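## Task

Coil the red wire around the reel as one strand turning one way until only a little of it stays unwound in total. Only wire lying between the two flanges counts: not wire beyond their rims and not wire in the central hole. At the end the reel must lie flat and sit entirely within the painted ring, and neither the reel nor the wire may touch anything fixed to the table, such as an arm's base. The result must hold without the robot holding it: release, pull the grippers away, then declare the scene finished yourself.

## Robot and tools

ROBOT. Two six-joint arms, left_arm and right_arm, each with a two-finger parallel gripper. Base poses in the scene frame: left_arm at (+0.002, +0.345, 0) m, quat_wxyz (+1.000, 0, 0, +0.014); right_arm at (+0.018, -0.308, 0) m, quat_wxyz (+0.996, 0, 0, +0.087). Joint ranges (rad): waist -2.618 to 3.054, shoulder 0.000 to 3.142, elbow 0.000 to 3.142, wrist pitch -1.571 to 1.571, wrist yaw -1.571 to 1.571, wrist roll -2.094 to 2.094. The elbow cannot fully straighten.

FRAME. One shared scene frame in metres: origin on the tabletop midway between the arms, +z up, +x away from the bases over the table, left_arm on the +y side. The arm names do not refer to sides of any image. In a gripper's own frame the fingers point along +z and close along y. end_effector_position is the point midway between the finger pads, roughly 1 cm back from the tips. Reported hand positions may be a little off, more so at long reach.

execute_actions(actions). actions is a list of actions. Each action is a list of 1 to 15 rows, and each row lasts one step of 1/30 s. If you give fewer than 15 rows, the final row repeats until the 15 steps are used. Every row has 16 numbers, both arms always: left_arm x, y, z, qw, qx, qy, qz, opening, then right_arm with the same 8. x, y, z is an absolute goal position for that gripper's end_effector_position in metres, and the quaternion (w first) is an absolute goal orientation, both in the scene frame. An action is rejected for both arms if any goal lies more than 0.6 m from the gripper's current position along any of that gripper's axes. If any action is malformed, or the first fails that check against the latest state, nothing runs. An empty list just returns state and images. To hold an orientation, repeat one fixed quaternion in every row instead of copying the slightly drifting reported one.

Opening is a scale from -1 (closed) to +1 (fully open, 0.093 m). The pads meet near -0.94, and every millimetre of object width adds about 0.0208. Each gripper's reading may carry its own constant bias of up to 0.02. Sending a number below the width reading squeezes harder, up to about 50 to 62 N per pad, less for parts thinner than about 5 mm. Keep sending the same closing number to keep a grip.

Per control step the commanded pose is clipped to 70 mm and 16 degrees from the measured one, so a distant goal may need several actions; after an action the arm stops at its last clipped pose. Joint friction can leave the hand up to about 31 mm short, and very small commands may not move it at all.

move(target, speed, blocking). target is one 16-number row laid out like a row above: absolute poses plus openings. The openings are applied when the move starts. Both grippers travel in straight lines and arrive together, in 0.5 to 10 s; longer paths are cut off at 10 s. speed is the top path speed in m/s, 0.002 to 0.5, default 0.25, and turning is capped at twice that in rad/s. Paths ignore obstacles and the other arm, grippers lag and may overshoot speed, and faster contact hits harder. With blocking=false you get a result after 0.5 s while the motion continues; use wait(0) to check on it, or stop, before sending any new rows or moves. The move: line states how it ended (done, off_target, moving, held, fault) and which limits acted: limits=paced means a pose was clipped, limits=held means some steps were blocked, after which the arm may jump faster. The result also lists each gripper's distance from its target.

wait(seconds): 0 to 10; the arms keep their last command, and a running move carries on. stop(): brakes a running move; it needs stopping distance, and the fingers are not braked. zoom_image(camera, region): camera is cam_high, cam_low, cam_left_wrist or cam_right_wrist; region is [x0, y0, x1, y1] in pixels with (0, 0) top-left, at most 504 by 504. read_manual(section) returns only licence text. finished_scene(scene) takes the current scene's number, ends it for good and reports success plus the next task. Answering without any tool call ends the whole session.

RESULTS. The state line gives each gripper's position and quaternion. Hand target lines show where the controller is currently steering each hand. grip_measured is the motor position on the opening scale and keeps moving after the pads touch, so it barely shows contact. Joint positions end with the finger opening in metres. Step readings list positions at some steps; HELD marks steps where an arm's command was held back. A pose unreachable line means the clearance check altered or blocked that arm's command. FAULT lines report arm stops. MOTOR HOT appears from 75 °C; at 90 °C that arm halts for 10 s, and at 100 °C it goes limp and drops. Heat builds while holding loads.

CAMERAS. All four images are 504x504; calibration (K, distortion, T_world_to_cam) was provided and may be off by a few degrees and millimetres. A wrist camera's frame is +z forward, +x right, +y down.

AVOID. Arms striking or pushing each other; pushing anything off the table; hard slams, drops and strong presses. An arm that should stay put must be sent its exact last reported pose every call. Loose objects may occasionally be nudged by outside forces. Before finishing, open the grippers and move both arms clear.

Each tool is called after ">>>" as name([rows], argument=value, ...), one row to a line, values as JSON.

## Session

I'll start by looking at the scene.

>>> execute_actions(actions=[])

Scene clock: 0.00 s.
left_arm: end_effector_position=(+0.3420, +0.4060, +0.1047) grip_measured=+0.993 end_effector_quat_wxyz=(+0.052, +0.865, -0.498, +0.036) | right_arm: end_effector_position=(+0.1409, -0.1171, +0.1676) grip_measured=+0.993 end_effector_quat_wxyz=(+0.000, +0.820, -0.539, -0.194)
Joint positions: left_arm=[ 0.212  1.87   1.551 -1.271  0.125 -1.856  0.093] | right_arm=[ 0.55   1.463  1.306 -1.522 -0.376 -1.275  0.093]
Joint velocities: left_arm=[ 0.007  0.002  0.002  0.022 -0.007  0.022 -0.   ] | right_arm=[-0.012 -0.002 -0.017  0.007 -0.022 -0.022 -0.001]
Motor temperatures (°C, as the motors report them): left_arm=[18 16 18 18 16 19] | right_arm=[20 18 16 17 17 20]
Hand target (left_arm): +0.342, +0.406, +0.105; +0.052, +0.865, -0.498, +0.036
Hand target (right_arm): +0.141, -0.117, +0.168; +0.000, +0.820, -0.539, -0.194

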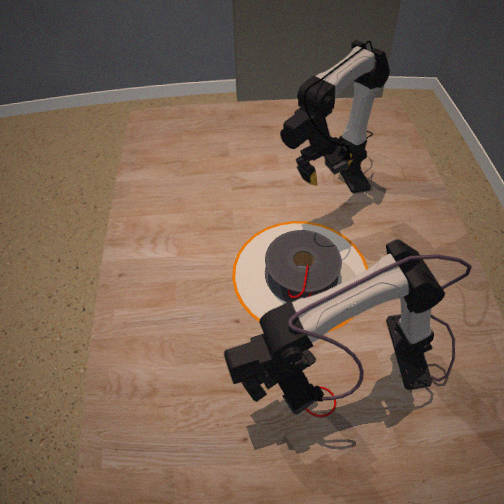

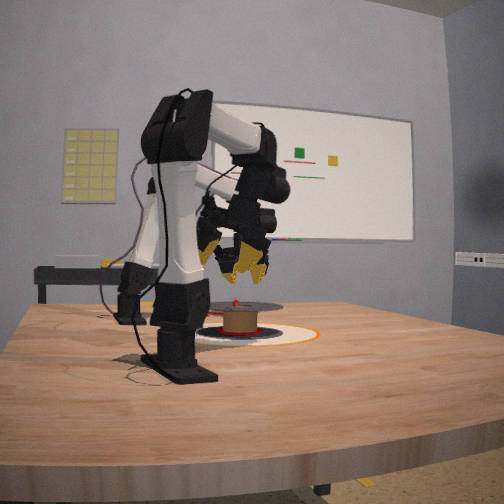

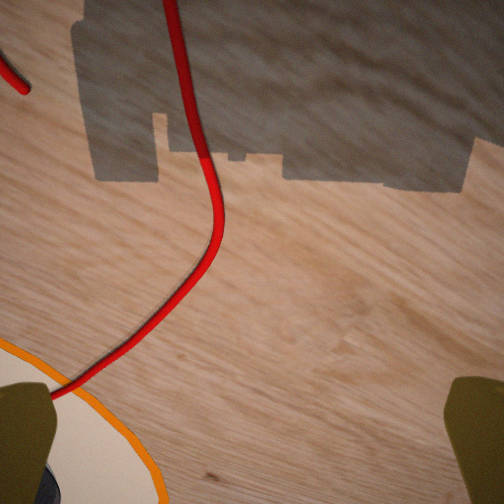

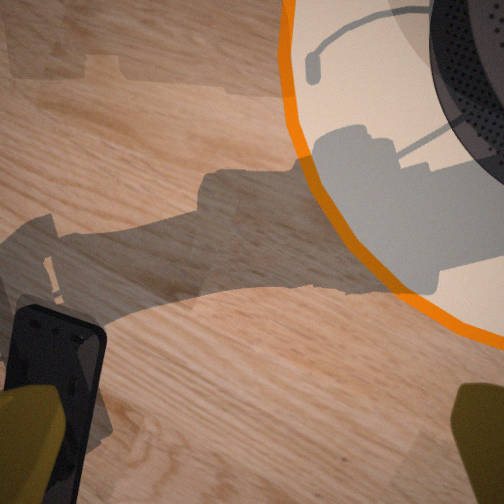

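>>> zoom_image(camera="cam_high", region=[220, 200, 400, 440])

>>> zoom_image(camera="cam_low", region=[160, 270, 340, 370])

Region (220, 200, 400, 440) of cam_high's 504x504 image, scaled by 2.100, with more detail than that image has; it fills the left 378 columns of this view, and the rest is white.

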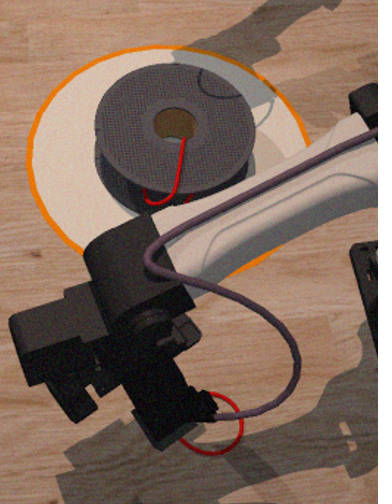

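Region (160, 270, 340, 370) of cam_low's 504x504 image, scaled by 2.800, with more detail than that image has.

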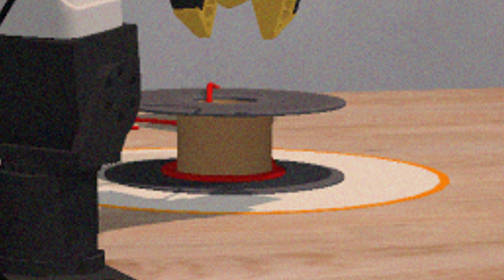

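>>> move(target=[0.15, 0.55, 0.25, 0.052, 0.865, -0.498, 0.036, 1, 0.15, -0.25, 0.25, 0.0, 0.82, -0.539, -0.194, 1], speed=0.3)

Scene clock: 4.43 s.
left_arm: end_effector_position=(+0.1584, +0.5535, +0.2423) grip_measured=+0.993 end_effector_quat_wxyz=(-0.096, +0.866, -0.488, +0.057) | right_arm: end_effector_position=(+0.1554, -0.2456, +0.2460) grip_measured=+0.993 end_effector_quat_wxyz=(-0.210, +0.779, -0.589, +0.048)
Joint positions: left_arm=[ 0.966  1.428  1.614 -1.557  0.1   -1.133  0.093] | right_arm=[ 0.025  0.886  1.279 -1.577 -0.204 -1.607  0.093]
Joint velocities: left_arm=[ 0.007 -0.007  0.007 -0.037 -0.037 -0.022 -0.001] | right_arm=[-0.002 -0.002  0.002  0.066  0.022  0.066 -0.001]
Motor temperatures (°C, as the motors report them): left_arm=[18 17 18 18 16 19] | right_arm=[20 18 16 17 17 20]
Hand target (left_arm): +0.155, +0.552, +0.248; -0.102, +0.864, -0.490, +0.050
Hand target (right_arm): +0.152, -0.247, +0.248; -0.208, +0.784, -0.583, +0.055
Off the commanded pose (left_arm): 0.012 m, 17 deg; orientation clipped at the last step of the last action.
Off the commanded pose (right_arm): 0.008 m, 38 deg; orientation clipped at the last step of the last action.
joint sent to its limit (left arm) — the command would take joint 4 (wrist pitch) past its lower limit, so that joint was sent only as far as its limit.
joint sent to its limit (right arm) — the command would take joint 4 (wrist pitch) past its lower limit, so that joint was sent only as far as its limit.
move: off_target (left_arm, right_arm); limits=paced
camera_calibration (this result's frames):
cam_left_wrist: T_world_to_cam=[[0.830447, 0.493906, 0.257709, -0.46676], [0.364727, -0.831689, 0.418649, 0.335538], [0.421107, -0.253672, -0.870815, 0.366664], [0, 0, 0, 1]] pos_world=[0.110835, 0.602611, 0.299113]
cam_right_wrist: T_world_to_cam=[[0.900889, 0.207581, 0.381196, -0.182193], [0.139329, -0.970052, 0.198965, -0.269294], [0.411081, -0.126133, -0.902831, 0.207384], [0, 0, 0, 1]] pos_world=[0.116405, -0.197251, 0.310263]

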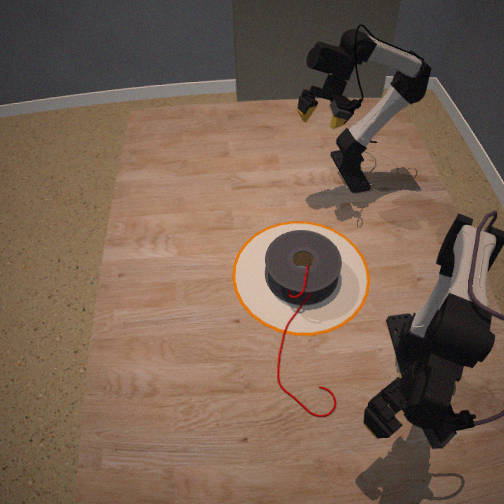

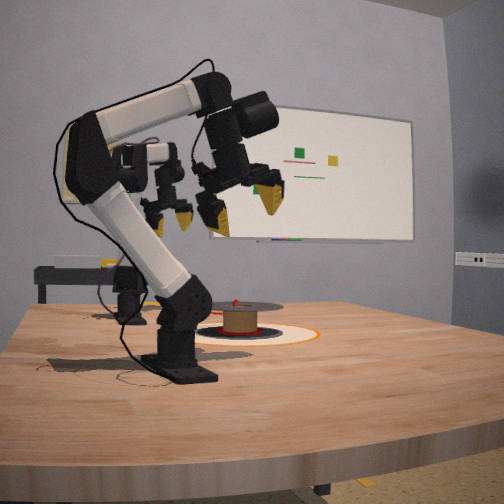

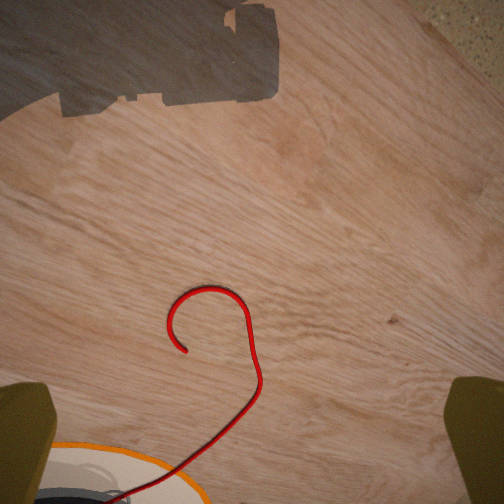

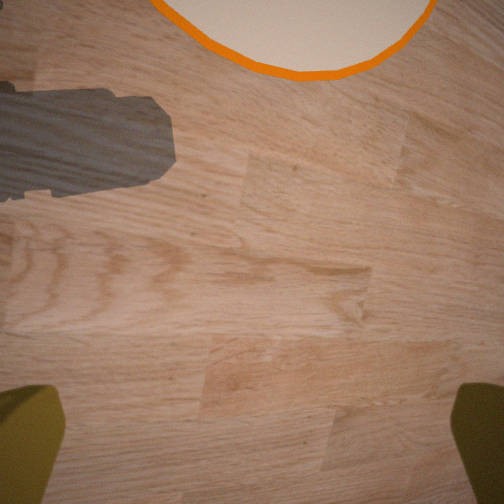

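>>> zoom_image(camera="cam_high", region=[220, 210, 380, 430])

>>> zoom_image(camera="cam_high", region=[250, 220, 360, 320])

Region (220, 210, 380, 430) of cam_high's 504x504 image, scaled by 2.291, with more detail than that image has; it fills the left 367 columns of this view, and the rest is white.

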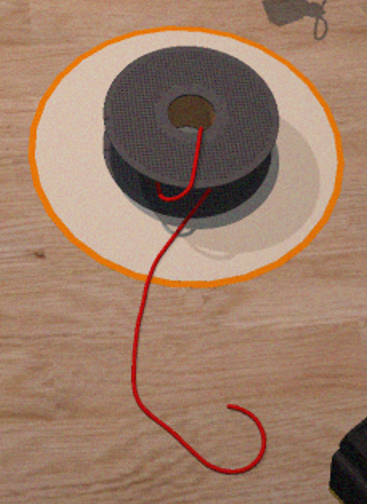

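Region (250, 220, 360, 320) of cam_high's 504x504 image, scaled by 4.582, with more detail than that image has; it fills the top 458 rows of this view, and the rest is white.

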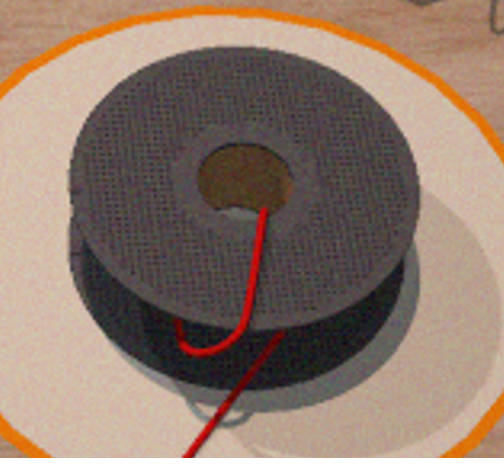

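>>> zoom_image(camera="cam_low", region=[190, 290, 300, 350])

Region (190, 290, 300, 350) of cam_low's 504x504 image, scaled by 4.582, with more detail than that image has; it fills the top 275 rows of this view, and the rest is white.

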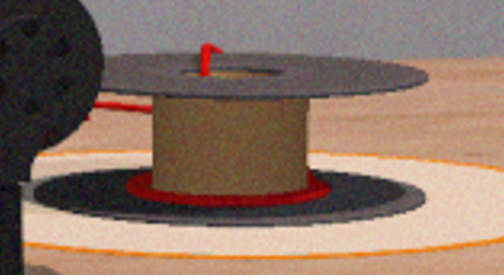

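>>> move(target=[0.25, -0.08, 0.22, 0.0, 0.707, 0.707, 0.0, 1, 0.15, -0.25, 0.25, -0.21, 0.779, -0.589, 0.048, 1], speed=0.3)

Scene clock: 17.63 s.
left_arm: end_effector_position=(+0.2369, -0.0735, +0.2237) grip_measured=+0.993 end_effector_quat_wxyz=(+0.705, +0.513, -0.488, +0.042) | right_arm: end_effector_position=(+0.1544, -0.2476, +0.2474) grip_measured=+0.993 end_effector_quat_wxyz=(-0.213, +0.778, -0.588, +0.055)
Joint positions: left_arm=[-0.728  2.392  2.165 -1.568  1.567 -2.096  0.093] | right_arm=[ 0.017  0.874  1.279 -1.577 -0.2   -1.616  0.093]
Joint velocities: left_arm=[-0.002  0.002  0.012 -0.007 -0.022 -0.022  0.   ] | right_arm=[ 0.002 -0.007 -0.012  0.007  0.007  0.007  0.   ]
Motor temperatures (°C, as the motors report them): left_arm=[18 18 20 18 16 19] | right_arm=[20 18 17 18 17 20]
Hand target (left_arm): +0.239, -0.076, +0.224; +0.709, +0.510, -0.484, +0.042
Hand target (right_arm): +0.151, -0.249, +0.249; -0.217, +0.776, -0.589, +0.059
Off the commanded pose (left_arm): 0.015 m, 178 deg; orientation clipped at the last step of the last action.
Off the commanded pose (right_arm): 0.006 m, 1 deg.
joint sent to its limit (left arm) — the command would take joint 4 (wrist pitch) past its lower limit, joint 5 (wrist yaw) past its upper limit and joint 6 (wrist roll) past its lower limit, so those joints were sent only as far as their limits.
joint sent to its limit (right arm) — the command would take joint 4 (wrist pitch) past its lower limit, so that joint was sent only as far as its limit.
move: off_target (left_arm); limits=paced
camera_calibration (this result's frames):
cam_left_wrist: T_world_to_cam=[[0.588721, -0.444963, -0.674845, -0.0206277], [0.732931, -0.0582543, 0.677804, -0.295086], [-0.34091, -0.893652, 0.291832, 0.0318614], [0, 0, 0, 1]] pos_world=[0.239283, 0.00210446, 0.176792]
cam_right_wrist: T_world_to_cam=[[0.89527, 0.208106, 0.393934, -0.183629], [0.13528, -0.969434, 0.204686, -0.27198], [0.424489, -0.129958, -0.896058, 0.204125], [0, 0, 0, 1]] pos_world=[0.114542, -0.198925, 0.310915]

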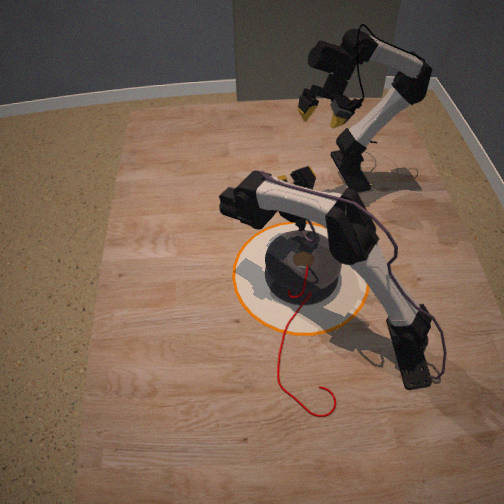

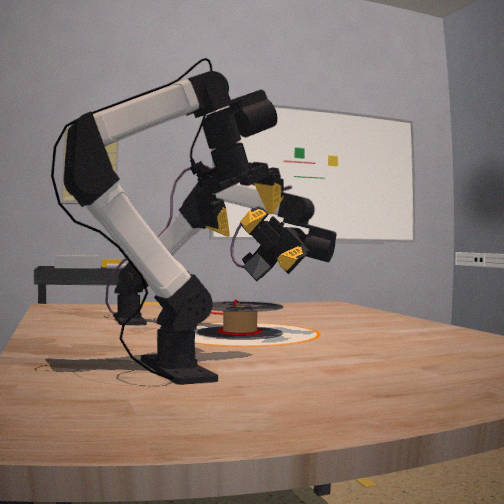

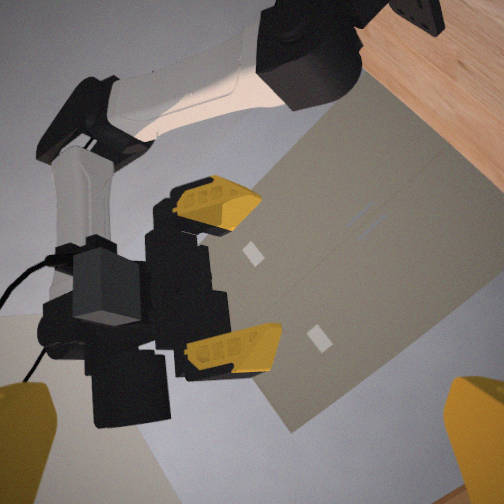

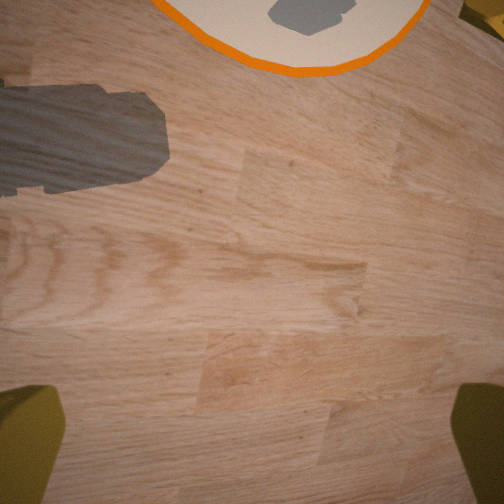

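>>> move(target=[0.25, 0.30, 0.25, 0.0, 0.866, -0.5, 0.0, 1, 0.15, -0.25, 0.25, -0.21, 0.779, -0.589, 0.048, 1], speed=0.3)

Scene clock: 21.60 s.
left_arm: end_effector_position=(+0.2599, +0.2961, +0.2456) grip_measured=+0.994 end_effector_quat_wxyz=(+0.001, +0.827, -0.551, +0.112) | right_arm: end_effector_position=(+0.1544, -0.2476, +0.2474) grip_measured=+0.993 end_effector_quat_wxyz=(-0.213, +0.779, -0.587, +0.055)
Joint positions: left_arm=[-0.147  1.438  1.637 -1.569  0.103 -2.096  0.093] | right_arm=[ 0.017  0.874  1.279 -1.577 -0.2   -1.619  0.093]
Joint velocities: left_arm=[ 0.012 -0.007 -0.007  0.007  0.037 -0.037  0.001] | right_arm=[-0.002  0.007 -0.017 -0.007 -0.007 -0.066  0.001]
Motor temperatures (°C, as the motors report them): left_arm=[18 20 20 18 16 19] | right_arm=[20 18 18 18 17 20]
Hand target (left_arm): +0.254, +0.298, +0.245; -0.005, +0.826, -0.553, +0.110
Hand target (right_arm): +0.151, -0.249, +0.249; -0.217, +0.776, -0.589, +0.059
Off the commanded pose (left_arm): 0.012 m, 15 deg.
Off the commanded pose (right_arm): 0.006 m, 1 deg.
joint sent to its limit (left arm) — the command would take joint 4 (wrist pitch) past its lower limit and joint 6 (wrist roll) past its lower limit, so those joints were sent only as far as their limits.
joint sent to its limit (right arm) — the command would take joint 4 (wrist pitch) past its lower limit, so that joint was sent only as far as its limit.
move: off_target (left_arm); limits=paced
camera_calibration (this result's frames):
cam_left_wrist: T_world_to_cam=[[0.907411, 0.388718, 0.159697, -0.389578], [0.229913, -0.777294, 0.585623, 0.0610552], [0.351773, -0.494684, -0.794697, 0.332243], [0, 0, 0, 1]] pos_world=[0.222596, 0.363249, 0.290492]
cam_right_wrist: T_world_to_cam=[[0.894371, 0.210976, 0.394449, -0.182907], [0.137783, -0.968847, 0.205792, -0.272495], [0.425578, -0.129706, -0.895578, 0.2039], [0, 0, 0, 1]] pos_world=[0.114357, -0.19897, 0.310833]

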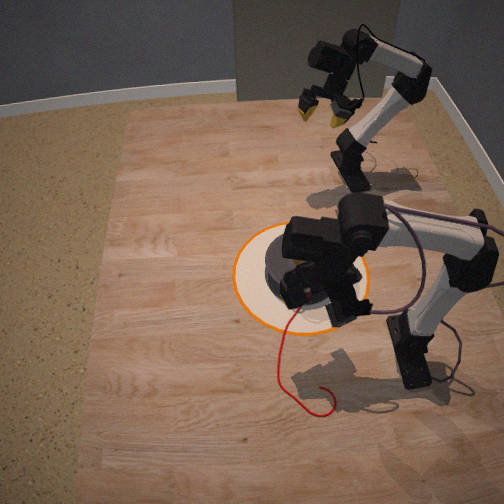

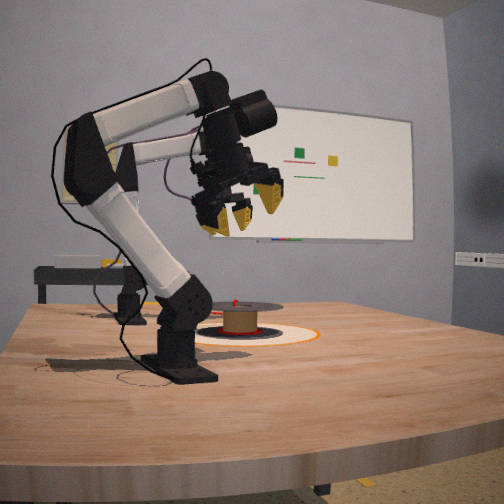

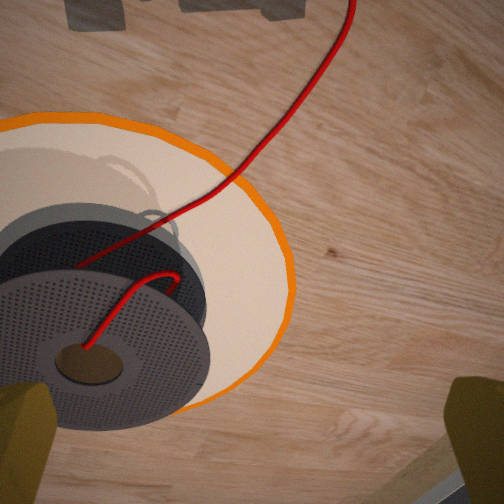

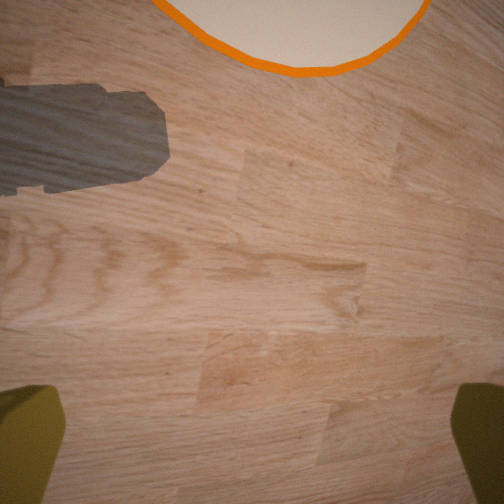

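>>> move(target=[0.25, 0.215, 0.135, 0.183, 0.683, -0.683, 0.183, 1, 0.15, -0.25, 0.25, -0.21, 0.779, -0.589, 0.048, 1], speed=0.25)

Scene clock: 24.83 s.
left_arm: end_effector_position=(+0.2479, +0.2202, +0.1436) grip_measured=+0.994 end_effector_quat_wxyz=(+0.173, +0.688, -0.680, +0.185) | right_arm: end_effector_position=(+0.1544, -0.2476, +0.2474) grip_measured=+0.993 end_effector_quat_wxyz=(-0.213, +0.780, -0.586, +0.055)
Joint positions: left_arm=[-0.199  1.438  1.153 -1.167  0.5   -1.784  0.093] | right_arm=[ 0.017  0.874  1.279 -1.577 -0.2   -1.621  0.093]
Joint velocities: left_arm=[-0.012 -0.012  0.007  0.022  0.022 -0.007 -0.001] | right_arm=[ 0.007  0.002 -0.017 -0.022 -0.051 -0.022 -0.002]
Motor temperatures (°C, as the motors report them): left_arm=[18 20 20 18 16 19] | right_arm=[20 18 18 19 17 20]
Hand target (left_arm): +0.248, +0.216, +0.136; +0.183, +0.684, -0.683, +0.182
Hand target (right_arm): +0.151, -0.249, +0.249; -0.217, +0.776, -0.589, +0.059
Off the commanded pose (left_arm): 0.010 m, 1 deg.
Off the commanded pose (right_arm): 0.006 m, 1 deg.
joint sent to its limit (right arm) — the command would take joint 4 (wrist pitch) past its lower limit, so that joint was sent only as far as its limit.
move: done
camera_calibration (this result's frames):
cam_left_wrist: T_world_to_cam=[[0.998328, 0.0262073, 0.0515274, -0.260113], [-0.0270657, -0.575715, 0.817202, 0.0505636], [0.0510818, -0.81723, -0.574043, 0.331732], [0, 0, 0, 1]] pos_world=[0.244101, 0.307029, 0.162511]
cam_right_wrist: T_world_to_cam=[[0.893918, 0.212411, 0.394705, -0.182545], [0.139034, -0.968551, 0.206346, -0.272751], [0.426122, -0.129579, -0.895338, 0.203788], [0, 0, 0, 1]] pos_world=[0.114264, -0.198992, 0.310792]

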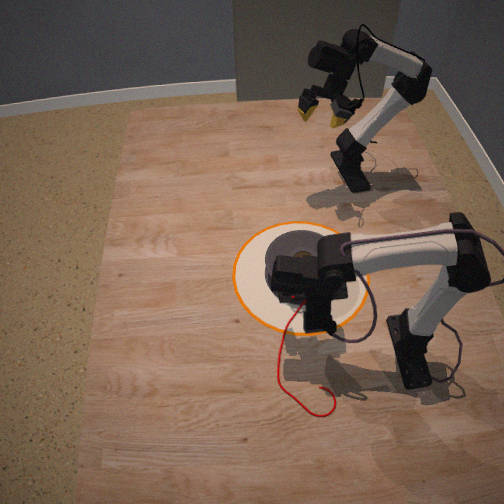

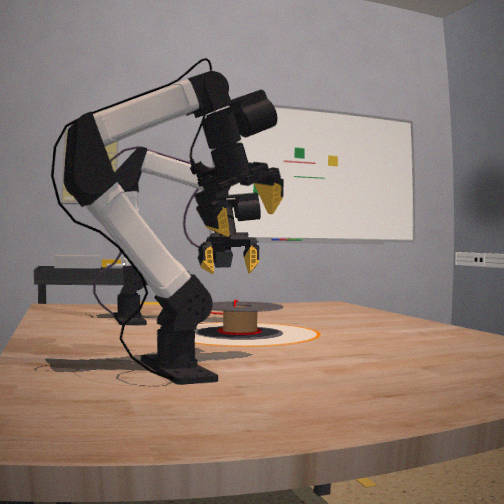

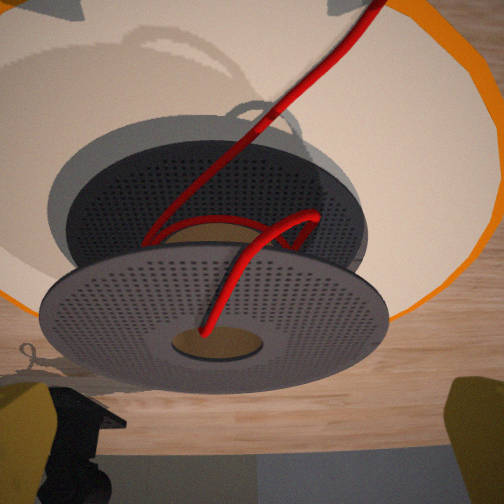

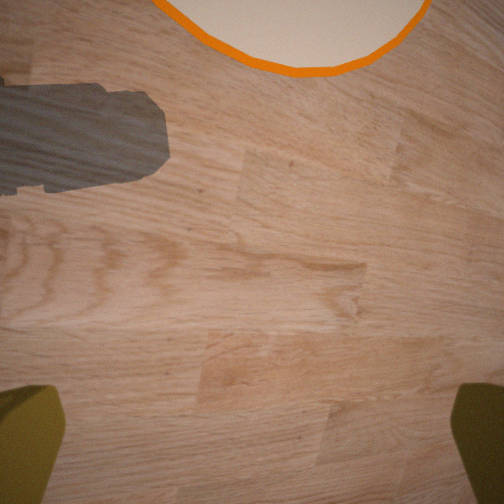

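>>> move(target=[0.27, 0.40, 0.15, 0.0, 0.707, -0.707, 0.0, 1, 0.26, 0.07, 0.2, 0.0, -0.477, 0.879, 0.0, 1], speed=0.3)

Scene clock: 39.37 s.
left_arm: end_effector_position=(+0.2723, +0.3939, +0.1500) grip_measured=+0.994 end_effector_quat_wxyz=(-0.004, +0.707, -0.707, +0.012) | right_arm: end_effector_position=(+0.2628, +0.0643, +0.1942) grip_measured=+0.993 end_effector_quat_wxyz=(+0.088, -0.477, +0.874, +0.027)
Joint positions: left_arm=[ 0.162  1.563  1.382 -1.37   0.015 -1.382  0.093] | right_arm=[ 0.831  2.183  2.364 -1.572  0.038  0.003  0.093]
Joint velocities: left_arm=[-0.017 -0.002 -0.012 -0.022 -0.037 -0.022 -0.   ] | right_arm=[ 0.007 -0.012  0.002  0.037  0.007 -0.007 -0.001]
Motor temperatures (°C, as the motors report them): left_arm=[18 19 21 19 16 19] | right_arm=[20 19 19 19 17 20]
Hand target (left_arm): +0.274, +0.398, +0.150; -0.002, +0.708, -0.707, +0.002
Hand target (right_arm): +0.259, +0.067, +0.195; +0.082, -0.477, +0.875, +0.032
Off the commanded pose (left_arm): 0.007 m, 1 deg.
Off the commanded pose (right_arm): 0.009 m, 11 deg.
joint sent to its limit (right arm) — the command would take joint 4 (wrist pitch) past its lower limit, so that joint was sent only as far as its limit.
move: off_target (right_arm)
camera_calibration (this result's frames):
cam_left_wrist: T_world_to_cam=[[0.998222, -0.00805148, 0.0590556, -0.276933], [-0.0332747, -0.897329, 0.440106, 0.330909], [0.0494488, -0.441289, -0.896002, 0.376733], [0, 0, 0, 1]] pos_world=[0.268822, 0.460953, 0.208273]
cam_right_wrist: T_world_to_cam=[[0.832719, -0.552642, 0.0341497, -0.189375], [-0.544918, -0.807018, 0.227566, 0.190439], [-0.098203, -0.208107, -0.973164, 0.30837], [0, 0, 0, 1]] pos_world=[0.291753, 0.113205, 0.263224]

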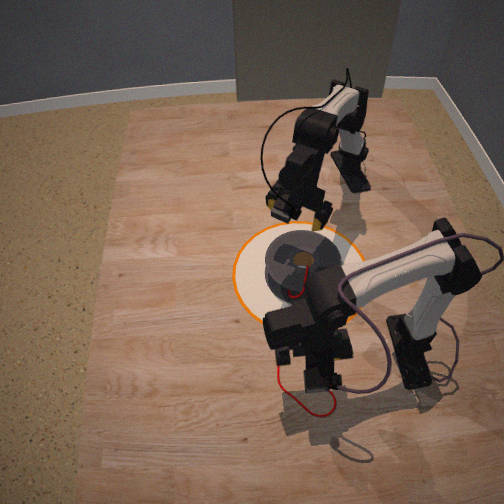

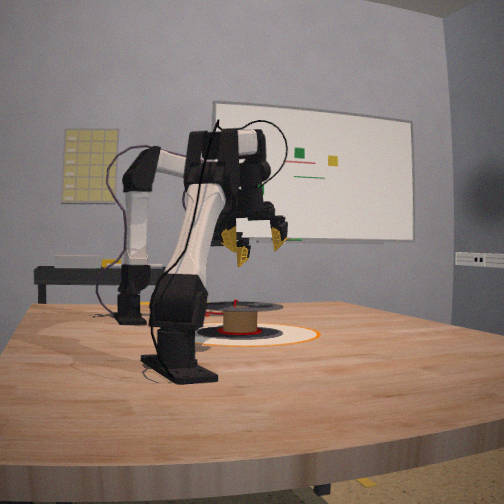

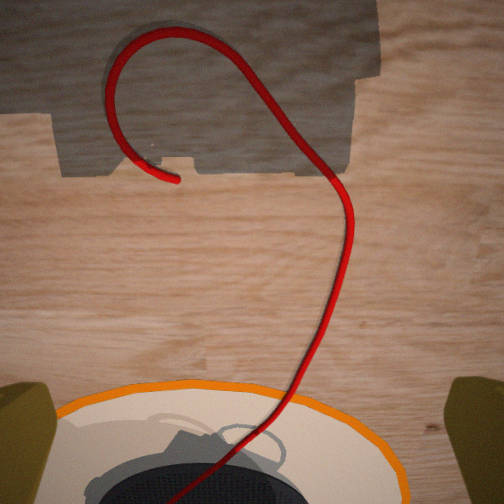

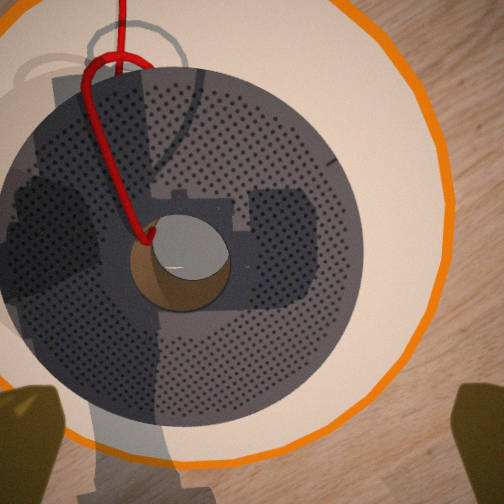

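>>> zoom_image(camera="cam_right_wrist", region=[60, 30, 300, 330])

Region (60, 30, 300, 330) of cam_right_wrist's 504x504 image, scaled by 1.680, with more detail than that image has; it fills the left 403 columns of this view, and the rest is white.

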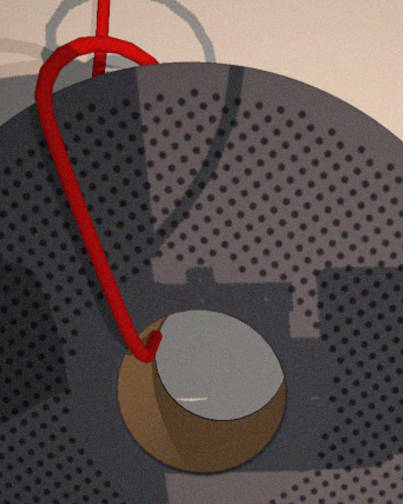

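>>> move(target=[0.24, 0.07, 0.19, 0.0, 0.415, 0.91, 0.0, 1, 0.28, -0.22, 0.13, 0.0, -0.174, 0.985, 0.0, 1], speed=0.3)

Scene clock: 49.40 s.
left_arm: end_effector_position=(+0.2338, +0.0749, +0.1921) grip_measured=+0.994 end_effector_quat_wxyz=(+0.021, +0.409, +0.912, -0.017) | right_arm: end_effector_position=(+0.2799, -0.2174, +0.1345) grip_measured=+0.993 end_effector_quat_wxyz=(-0.010, -0.175, +0.985, +0.006)
Joint positions: left_arm=[-0.882  1.879  1.917 -1.556  0.014 -0.013  0.093] | right_arm=[ 0.151  1.604  1.361 -1.346 -0.014 -0.027  0.093]
Joint velocities: left_arm=[-0.002  0.007  0.002  0.007 -0.007  0.007  0.001] | right_arm=[-0.012  0.012  0.007  0.022 -0.022 -0.022  0.   ]
Motor temperatures (°C, as the motors report them): left_arm=[18 20 22 18 16 19] | right_arm=[20 22 19 19 17 20]
Hand target (left_arm): +0.234, +0.074, +0.191; +0.016, +0.415, +0.910, -0.009
Hand target (right_arm): +0.278, -0.218, +0.134; -0.004, -0.173, +0.985, +0.013
Off the commanded pose (left_arm): 0.008 m, 3 deg.
Off the commanded pose (right_arm): 0.005 m, 1 deg.
joint sent to its limit (left arm) — the command would take joint 4 (wrist pitch) past its lower limit, so that joint was sent only as far as its limit.
move: off_target (left_arm)
camera_calibration (this result's frames):
cam_left_wrist: T_world_to_cam=[[-0.752887, -0.656144, 0.0513387, 0.215882], [-0.592094, 0.709319, 0.382481, 0.0462694], [-0.287378, 0.257567, -0.922536, 0.307185], [0, 0, 0, 1]] pos_world=[0.278209, 0.0297094, 0.254609]
cam_right_wrist: T_world_to_cam=[[0.334028, -0.94243, -0.0158452, -0.295705], [-0.855764, -0.310271, 0.414005, 0.155976], [-0.395087, -0.12473, -0.910137, 0.286033], [0, 0, 0, 1]] pos_world=[0.345261, -0.19461, 0.191068]

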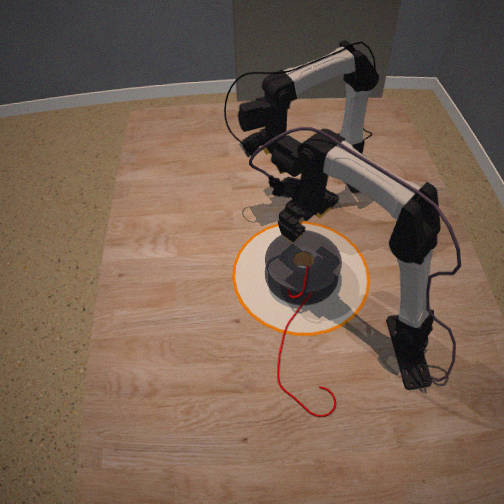

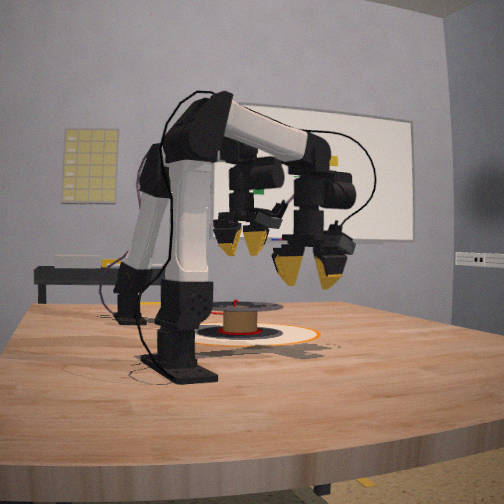

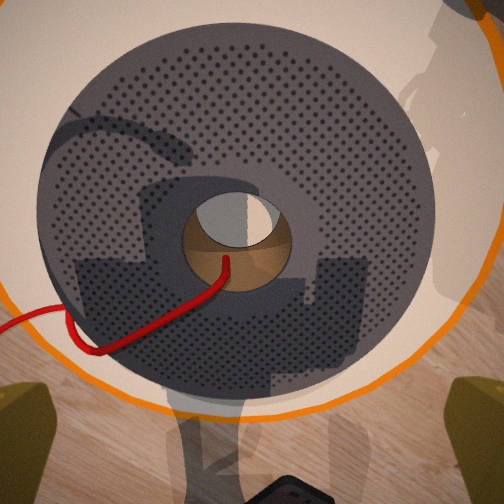

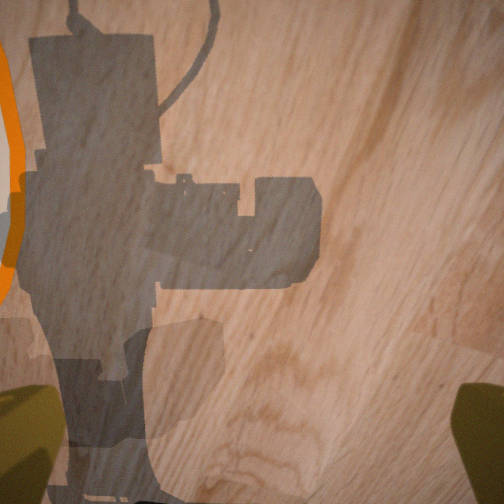

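>>> move(target=[0.282, 0.049, 0.12, 0.0, 0.866, 0.5, 0.0, 1, 0.28, -0.22, 0.13, 0.0, -0.174, 0.985, 0.0, 1], speed=0.2)

Scene clock: 54.23 s.
left_arm: end_effector_position=(+0.2720, +0.0507, +0.1225) grip_measured=+0.994 end_effector_quat_wxyz=(-0.008, +0.866, +0.500, -0.007) | right_arm: end_effector_position=(+0.2810, -0.2174, +0.1307) grip_measured=+0.993 end_effector_quat_wxyz=(-0.007, -0.175, +0.985, +0.005)
Joint positions: left_arm=[-0.851  2.095  1.945 -1.439  0.011  1.271  0.093] | right_arm=[ 0.151  1.604  1.347 -1.326 -0.012 -0.027  0.093]
Joint velocities: left_arm=[-0.037 -0.027 -0.002 -0.066 -0.007 -0.007 -0.001] | right_arm=[ 0.002 -0.007  0.007 -0.022  0.007 -0.007  0.   ]
Motor temperatures (°C, as the motors report them): left_arm=[18 21 22 18 16 19] | right_arm=[20 22 19 19 17 20]
Hand target (left_arm): +0.282, +0.048, +0.121; +0.000, +0.866, +0.500, +0.000
Hand target (right_arm): +0.280, -0.220, +0.130; -0.000, -0.174, +0.985, +0.000
Off the commanded pose (left_arm): 0.010 m, 1 deg.
Off the commanded pose (right_arm): 0.003 m, 1 deg.
move: done
camera_calibration (this result's frames):
cam_left_wrist: T_world_to_cam=[[-0.860026, 0.506925, 0.0581658, 0.201638], [0.480711, 0.766733, 0.425485, -0.187316], [0.171091, 0.393889, -0.903094, 0.126137], [0, 0, 0, 1]] pos_world=[0.241878, -0.00827805, 0.181885]
cam_right_wrist: T_world_to_cam=[[0.334847, -0.94217, -0.0138739, -0.296535], [-0.857558, -0.310812, 0.409866, 0.159437], [-0.390476, -0.125345, -0.91204, 0.281865], [0, 0, 0, 1]] pos_world=[0.346082, -0.194501, 0.18761]

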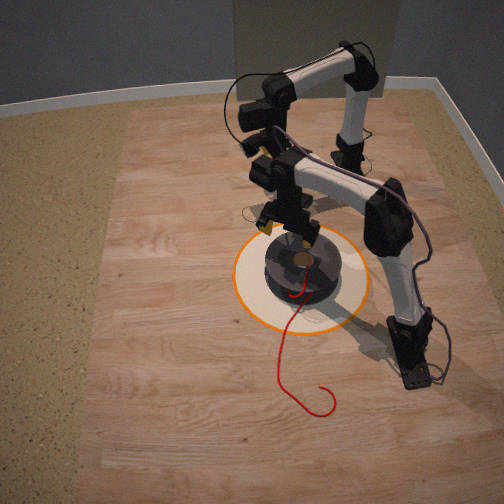

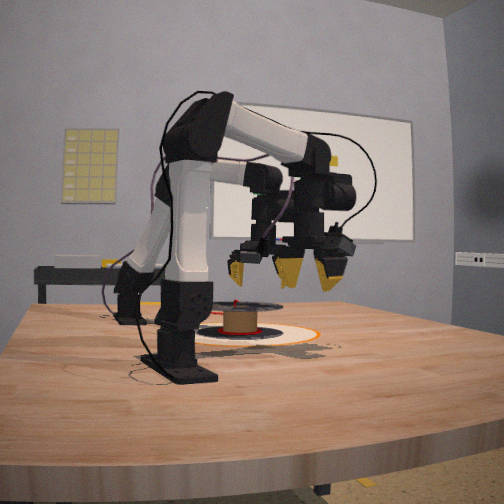

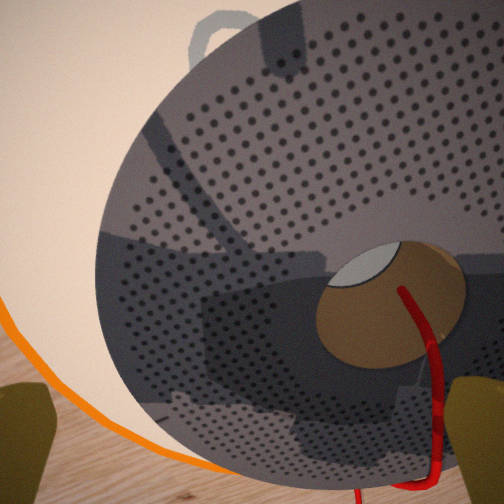

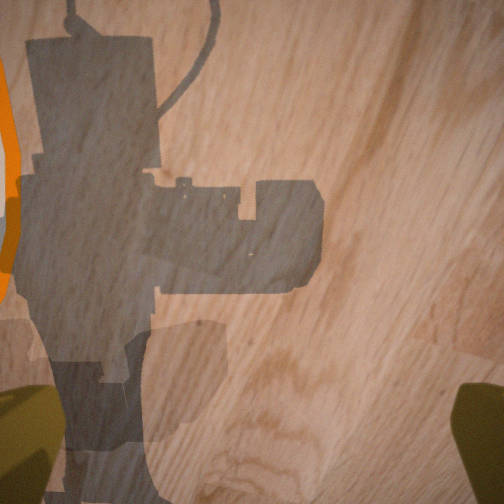

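>>> move(target=[0.292, 0.042, 0.10, 0.0, 0.866, 0.5, 0.0, 1, 0.28, -0.22, 0.13, 0.0, -0.174, 0.985, 0.0, 1], speed=0.1)

Scene clock: 56.13 s.
left_arm: end_effector_position=(+0.2831, +0.0439, +0.1014) grip_measured=+0.994 end_effector_quat_wxyz=(-0.009, +0.866, +0.499, -0.008) | right_arm: end_effector_position=(+0.2811, -0.2174, +0.1307) grip_measured=+0.993 end_effector_quat_wxyz=(-0.007, -0.175, +0.985, +0.005)
Joint positions: left_arm=[-0.843  2.149  1.945 -1.387  0.011  1.281  0.093] | right_arm=[ 0.151  1.604  1.347 -1.326 -0.012 -0.027  0.093]
Joint velocities: left_arm=[ 0.002 -0.012 -0.017  0.007 -0.007 -0.007  0.   ] | right_arm=[-0.002 -0.012  0.002 -0.051 -0.022 -0.022 -0.   ]
Motor temperatures (°C, as the motors report them): left_arm=[18 21 22 18 16 19] | right_arm=[20 22 19 19 17 20]
Hand target (left_arm): +0.292, +0.042, +0.100; +0.000, +0.866, +0.500, +0.000
Hand target (right_arm): +0.280, -0.220, +0.130; -0.000, -0.174, +0.985, -0.000
Off the commanded pose (left_arm): 0.009 m, 1 deg.
Off the commanded pose (right_arm): 0.003 m, 1 deg.
move: done
camera_calibration (this result's frames):
cam_left_wrist: T_world_to_cam=[[-0.858796, 0.508811, 0.0598316, 0.21531], [0.482934, 0.765019, 0.426052, -0.179048], [0.171008, 0.394787, -0.902718, 0.107805], [0, 0, 0, 1]] pos_world=[0.25294, -0.0151366, 0.160719]
cam_right_wrist: T_world_to_cam=[[0.334858, -0.942172, -0.0134861, -0.296655], [-0.857755, -0.310717, 0.409526, 0.159641], [-0.390034, -0.125565, -0.912199, 0.28175], [0, 0, 0, 1]] pos_world=[0.346163, -0.194519, 0.187634]

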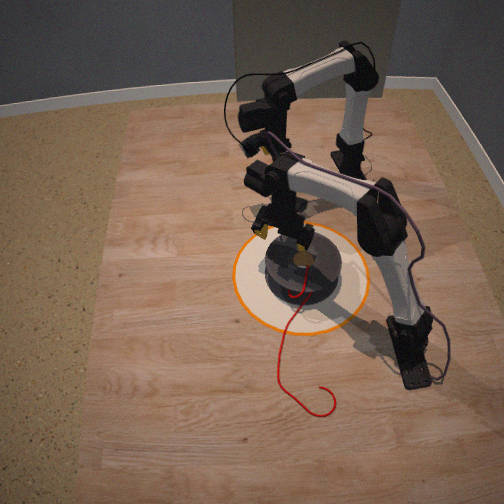

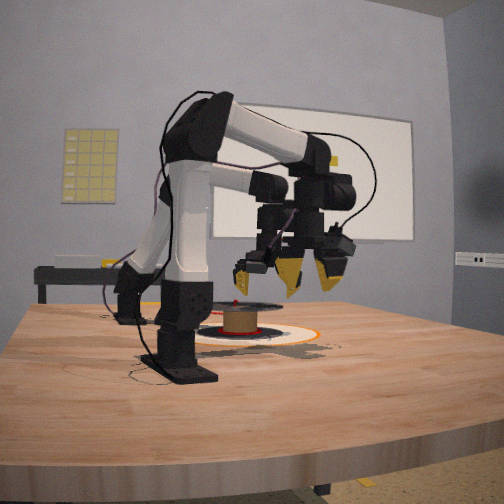

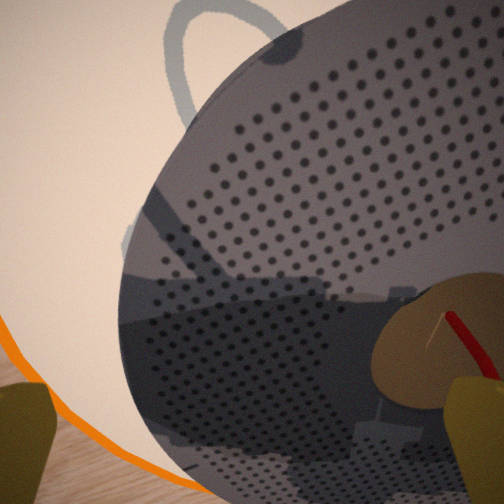

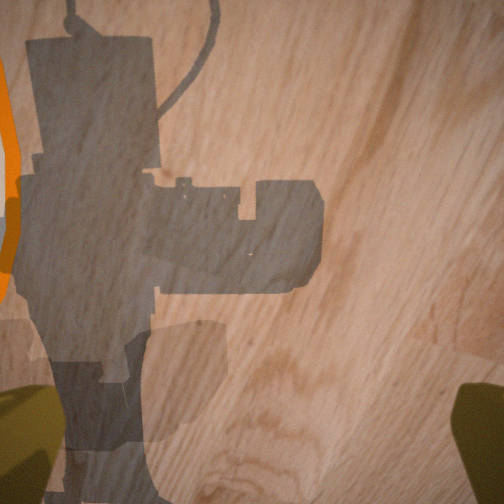

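>>> move(target=[0.292, 0.042, 0.075, 0.0, 0.866, 0.5, 0.0, 1, 0.28, -0.22, 0.13, 0.0, -0.174, 0.985, 0.0, 1], speed=0.05)

Scene clock: 57.73 s.
left_arm: end_effector_position=(+0.2877, +0.0389, +0.0837) grip_measured=+0.994 end_effector_quat_wxyz=(+0.005, +0.867, +0.499, -0.004) | right_arm: end_effector_position=(+0.2811, -0.2174, +0.1307) grip_measured=+0.993 end_effector_quat_wxyz=(-0.007, -0.175, +0.985, +0.005)
Joint positions: left_arm=[-0.843  2.149  1.875 -1.289  0.011  1.282  0.093] | right_arm=[ 0.151  1.604  1.347 -1.326 -0.012 -0.027  0.093]
Joint velocities: left_arm=[-0.012 -0.002  0.012  0.007 -0.022  0.022  0.   ] | right_arm=[-0.007 -0.007  0.022 -0.022 -0.051 -0.037 -0.   ]
Motor temperatures (°C, as the motors report them): left_arm=[18 21 22 18 16 19] | right_arm=[20 23 19 19 17 20]
Hand target (left_arm): +0.292, +0.042, +0.075; -0.000, +0.866, +0.500, -0.000
Hand target (right_arm): +0.280, -0.220, +0.130; -0.000, -0.174, +0.985, -0.000
Off the commanded pose (left_arm): 0.010 m, 1 deg.
Off the commanded pose (right_arm): 0.003 m, 1 deg.
move: done
camera_calibration (this result's frames):
cam_left_wrist: T_world_to_cam=[[-0.859295, 0.510409, 0.0330902, 0.225184], [0.475446, 0.773229, 0.419605, -0.167626], [0.188584, 0.376297, -0.907103, 0.0890566], [0, 0, 0, 1]] pos_world=[0.256402, -0.018835, 0.143669]
cam_right_wrist: T_world_to_cam=[[0.334858, -0.942172, -0.0134861, -0.296655], [-0.857755, -0.310717, 0.409526, 0.159641], [-0.390034, -0.125565, -0.912199, 0.28175], [0, 0, 0, 1]] pos_world=[0.346163, -0.194519, 0.187634]

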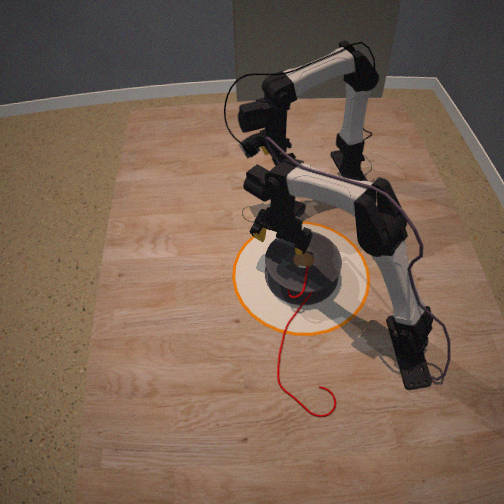

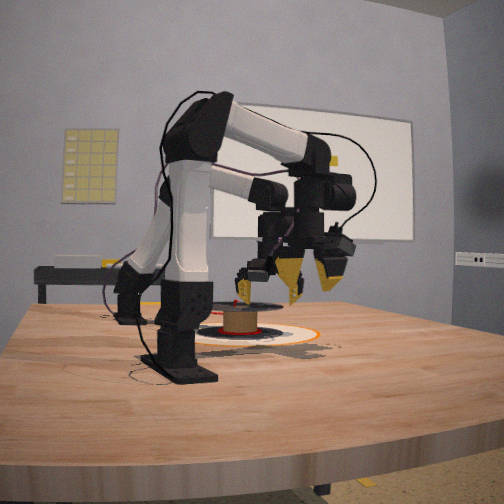

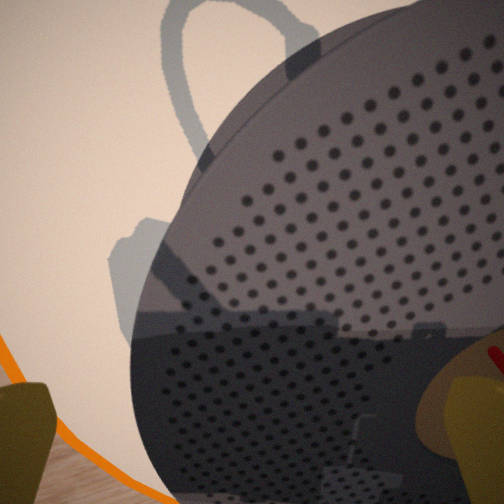

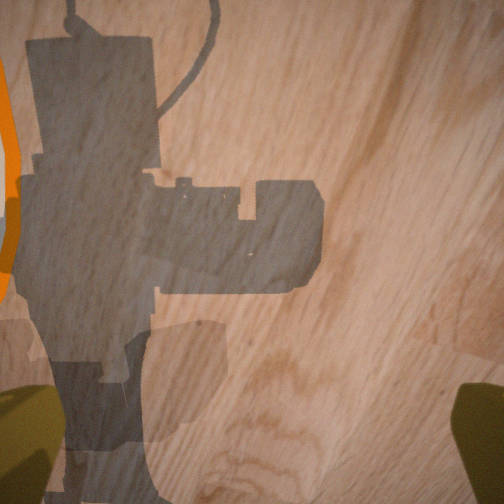

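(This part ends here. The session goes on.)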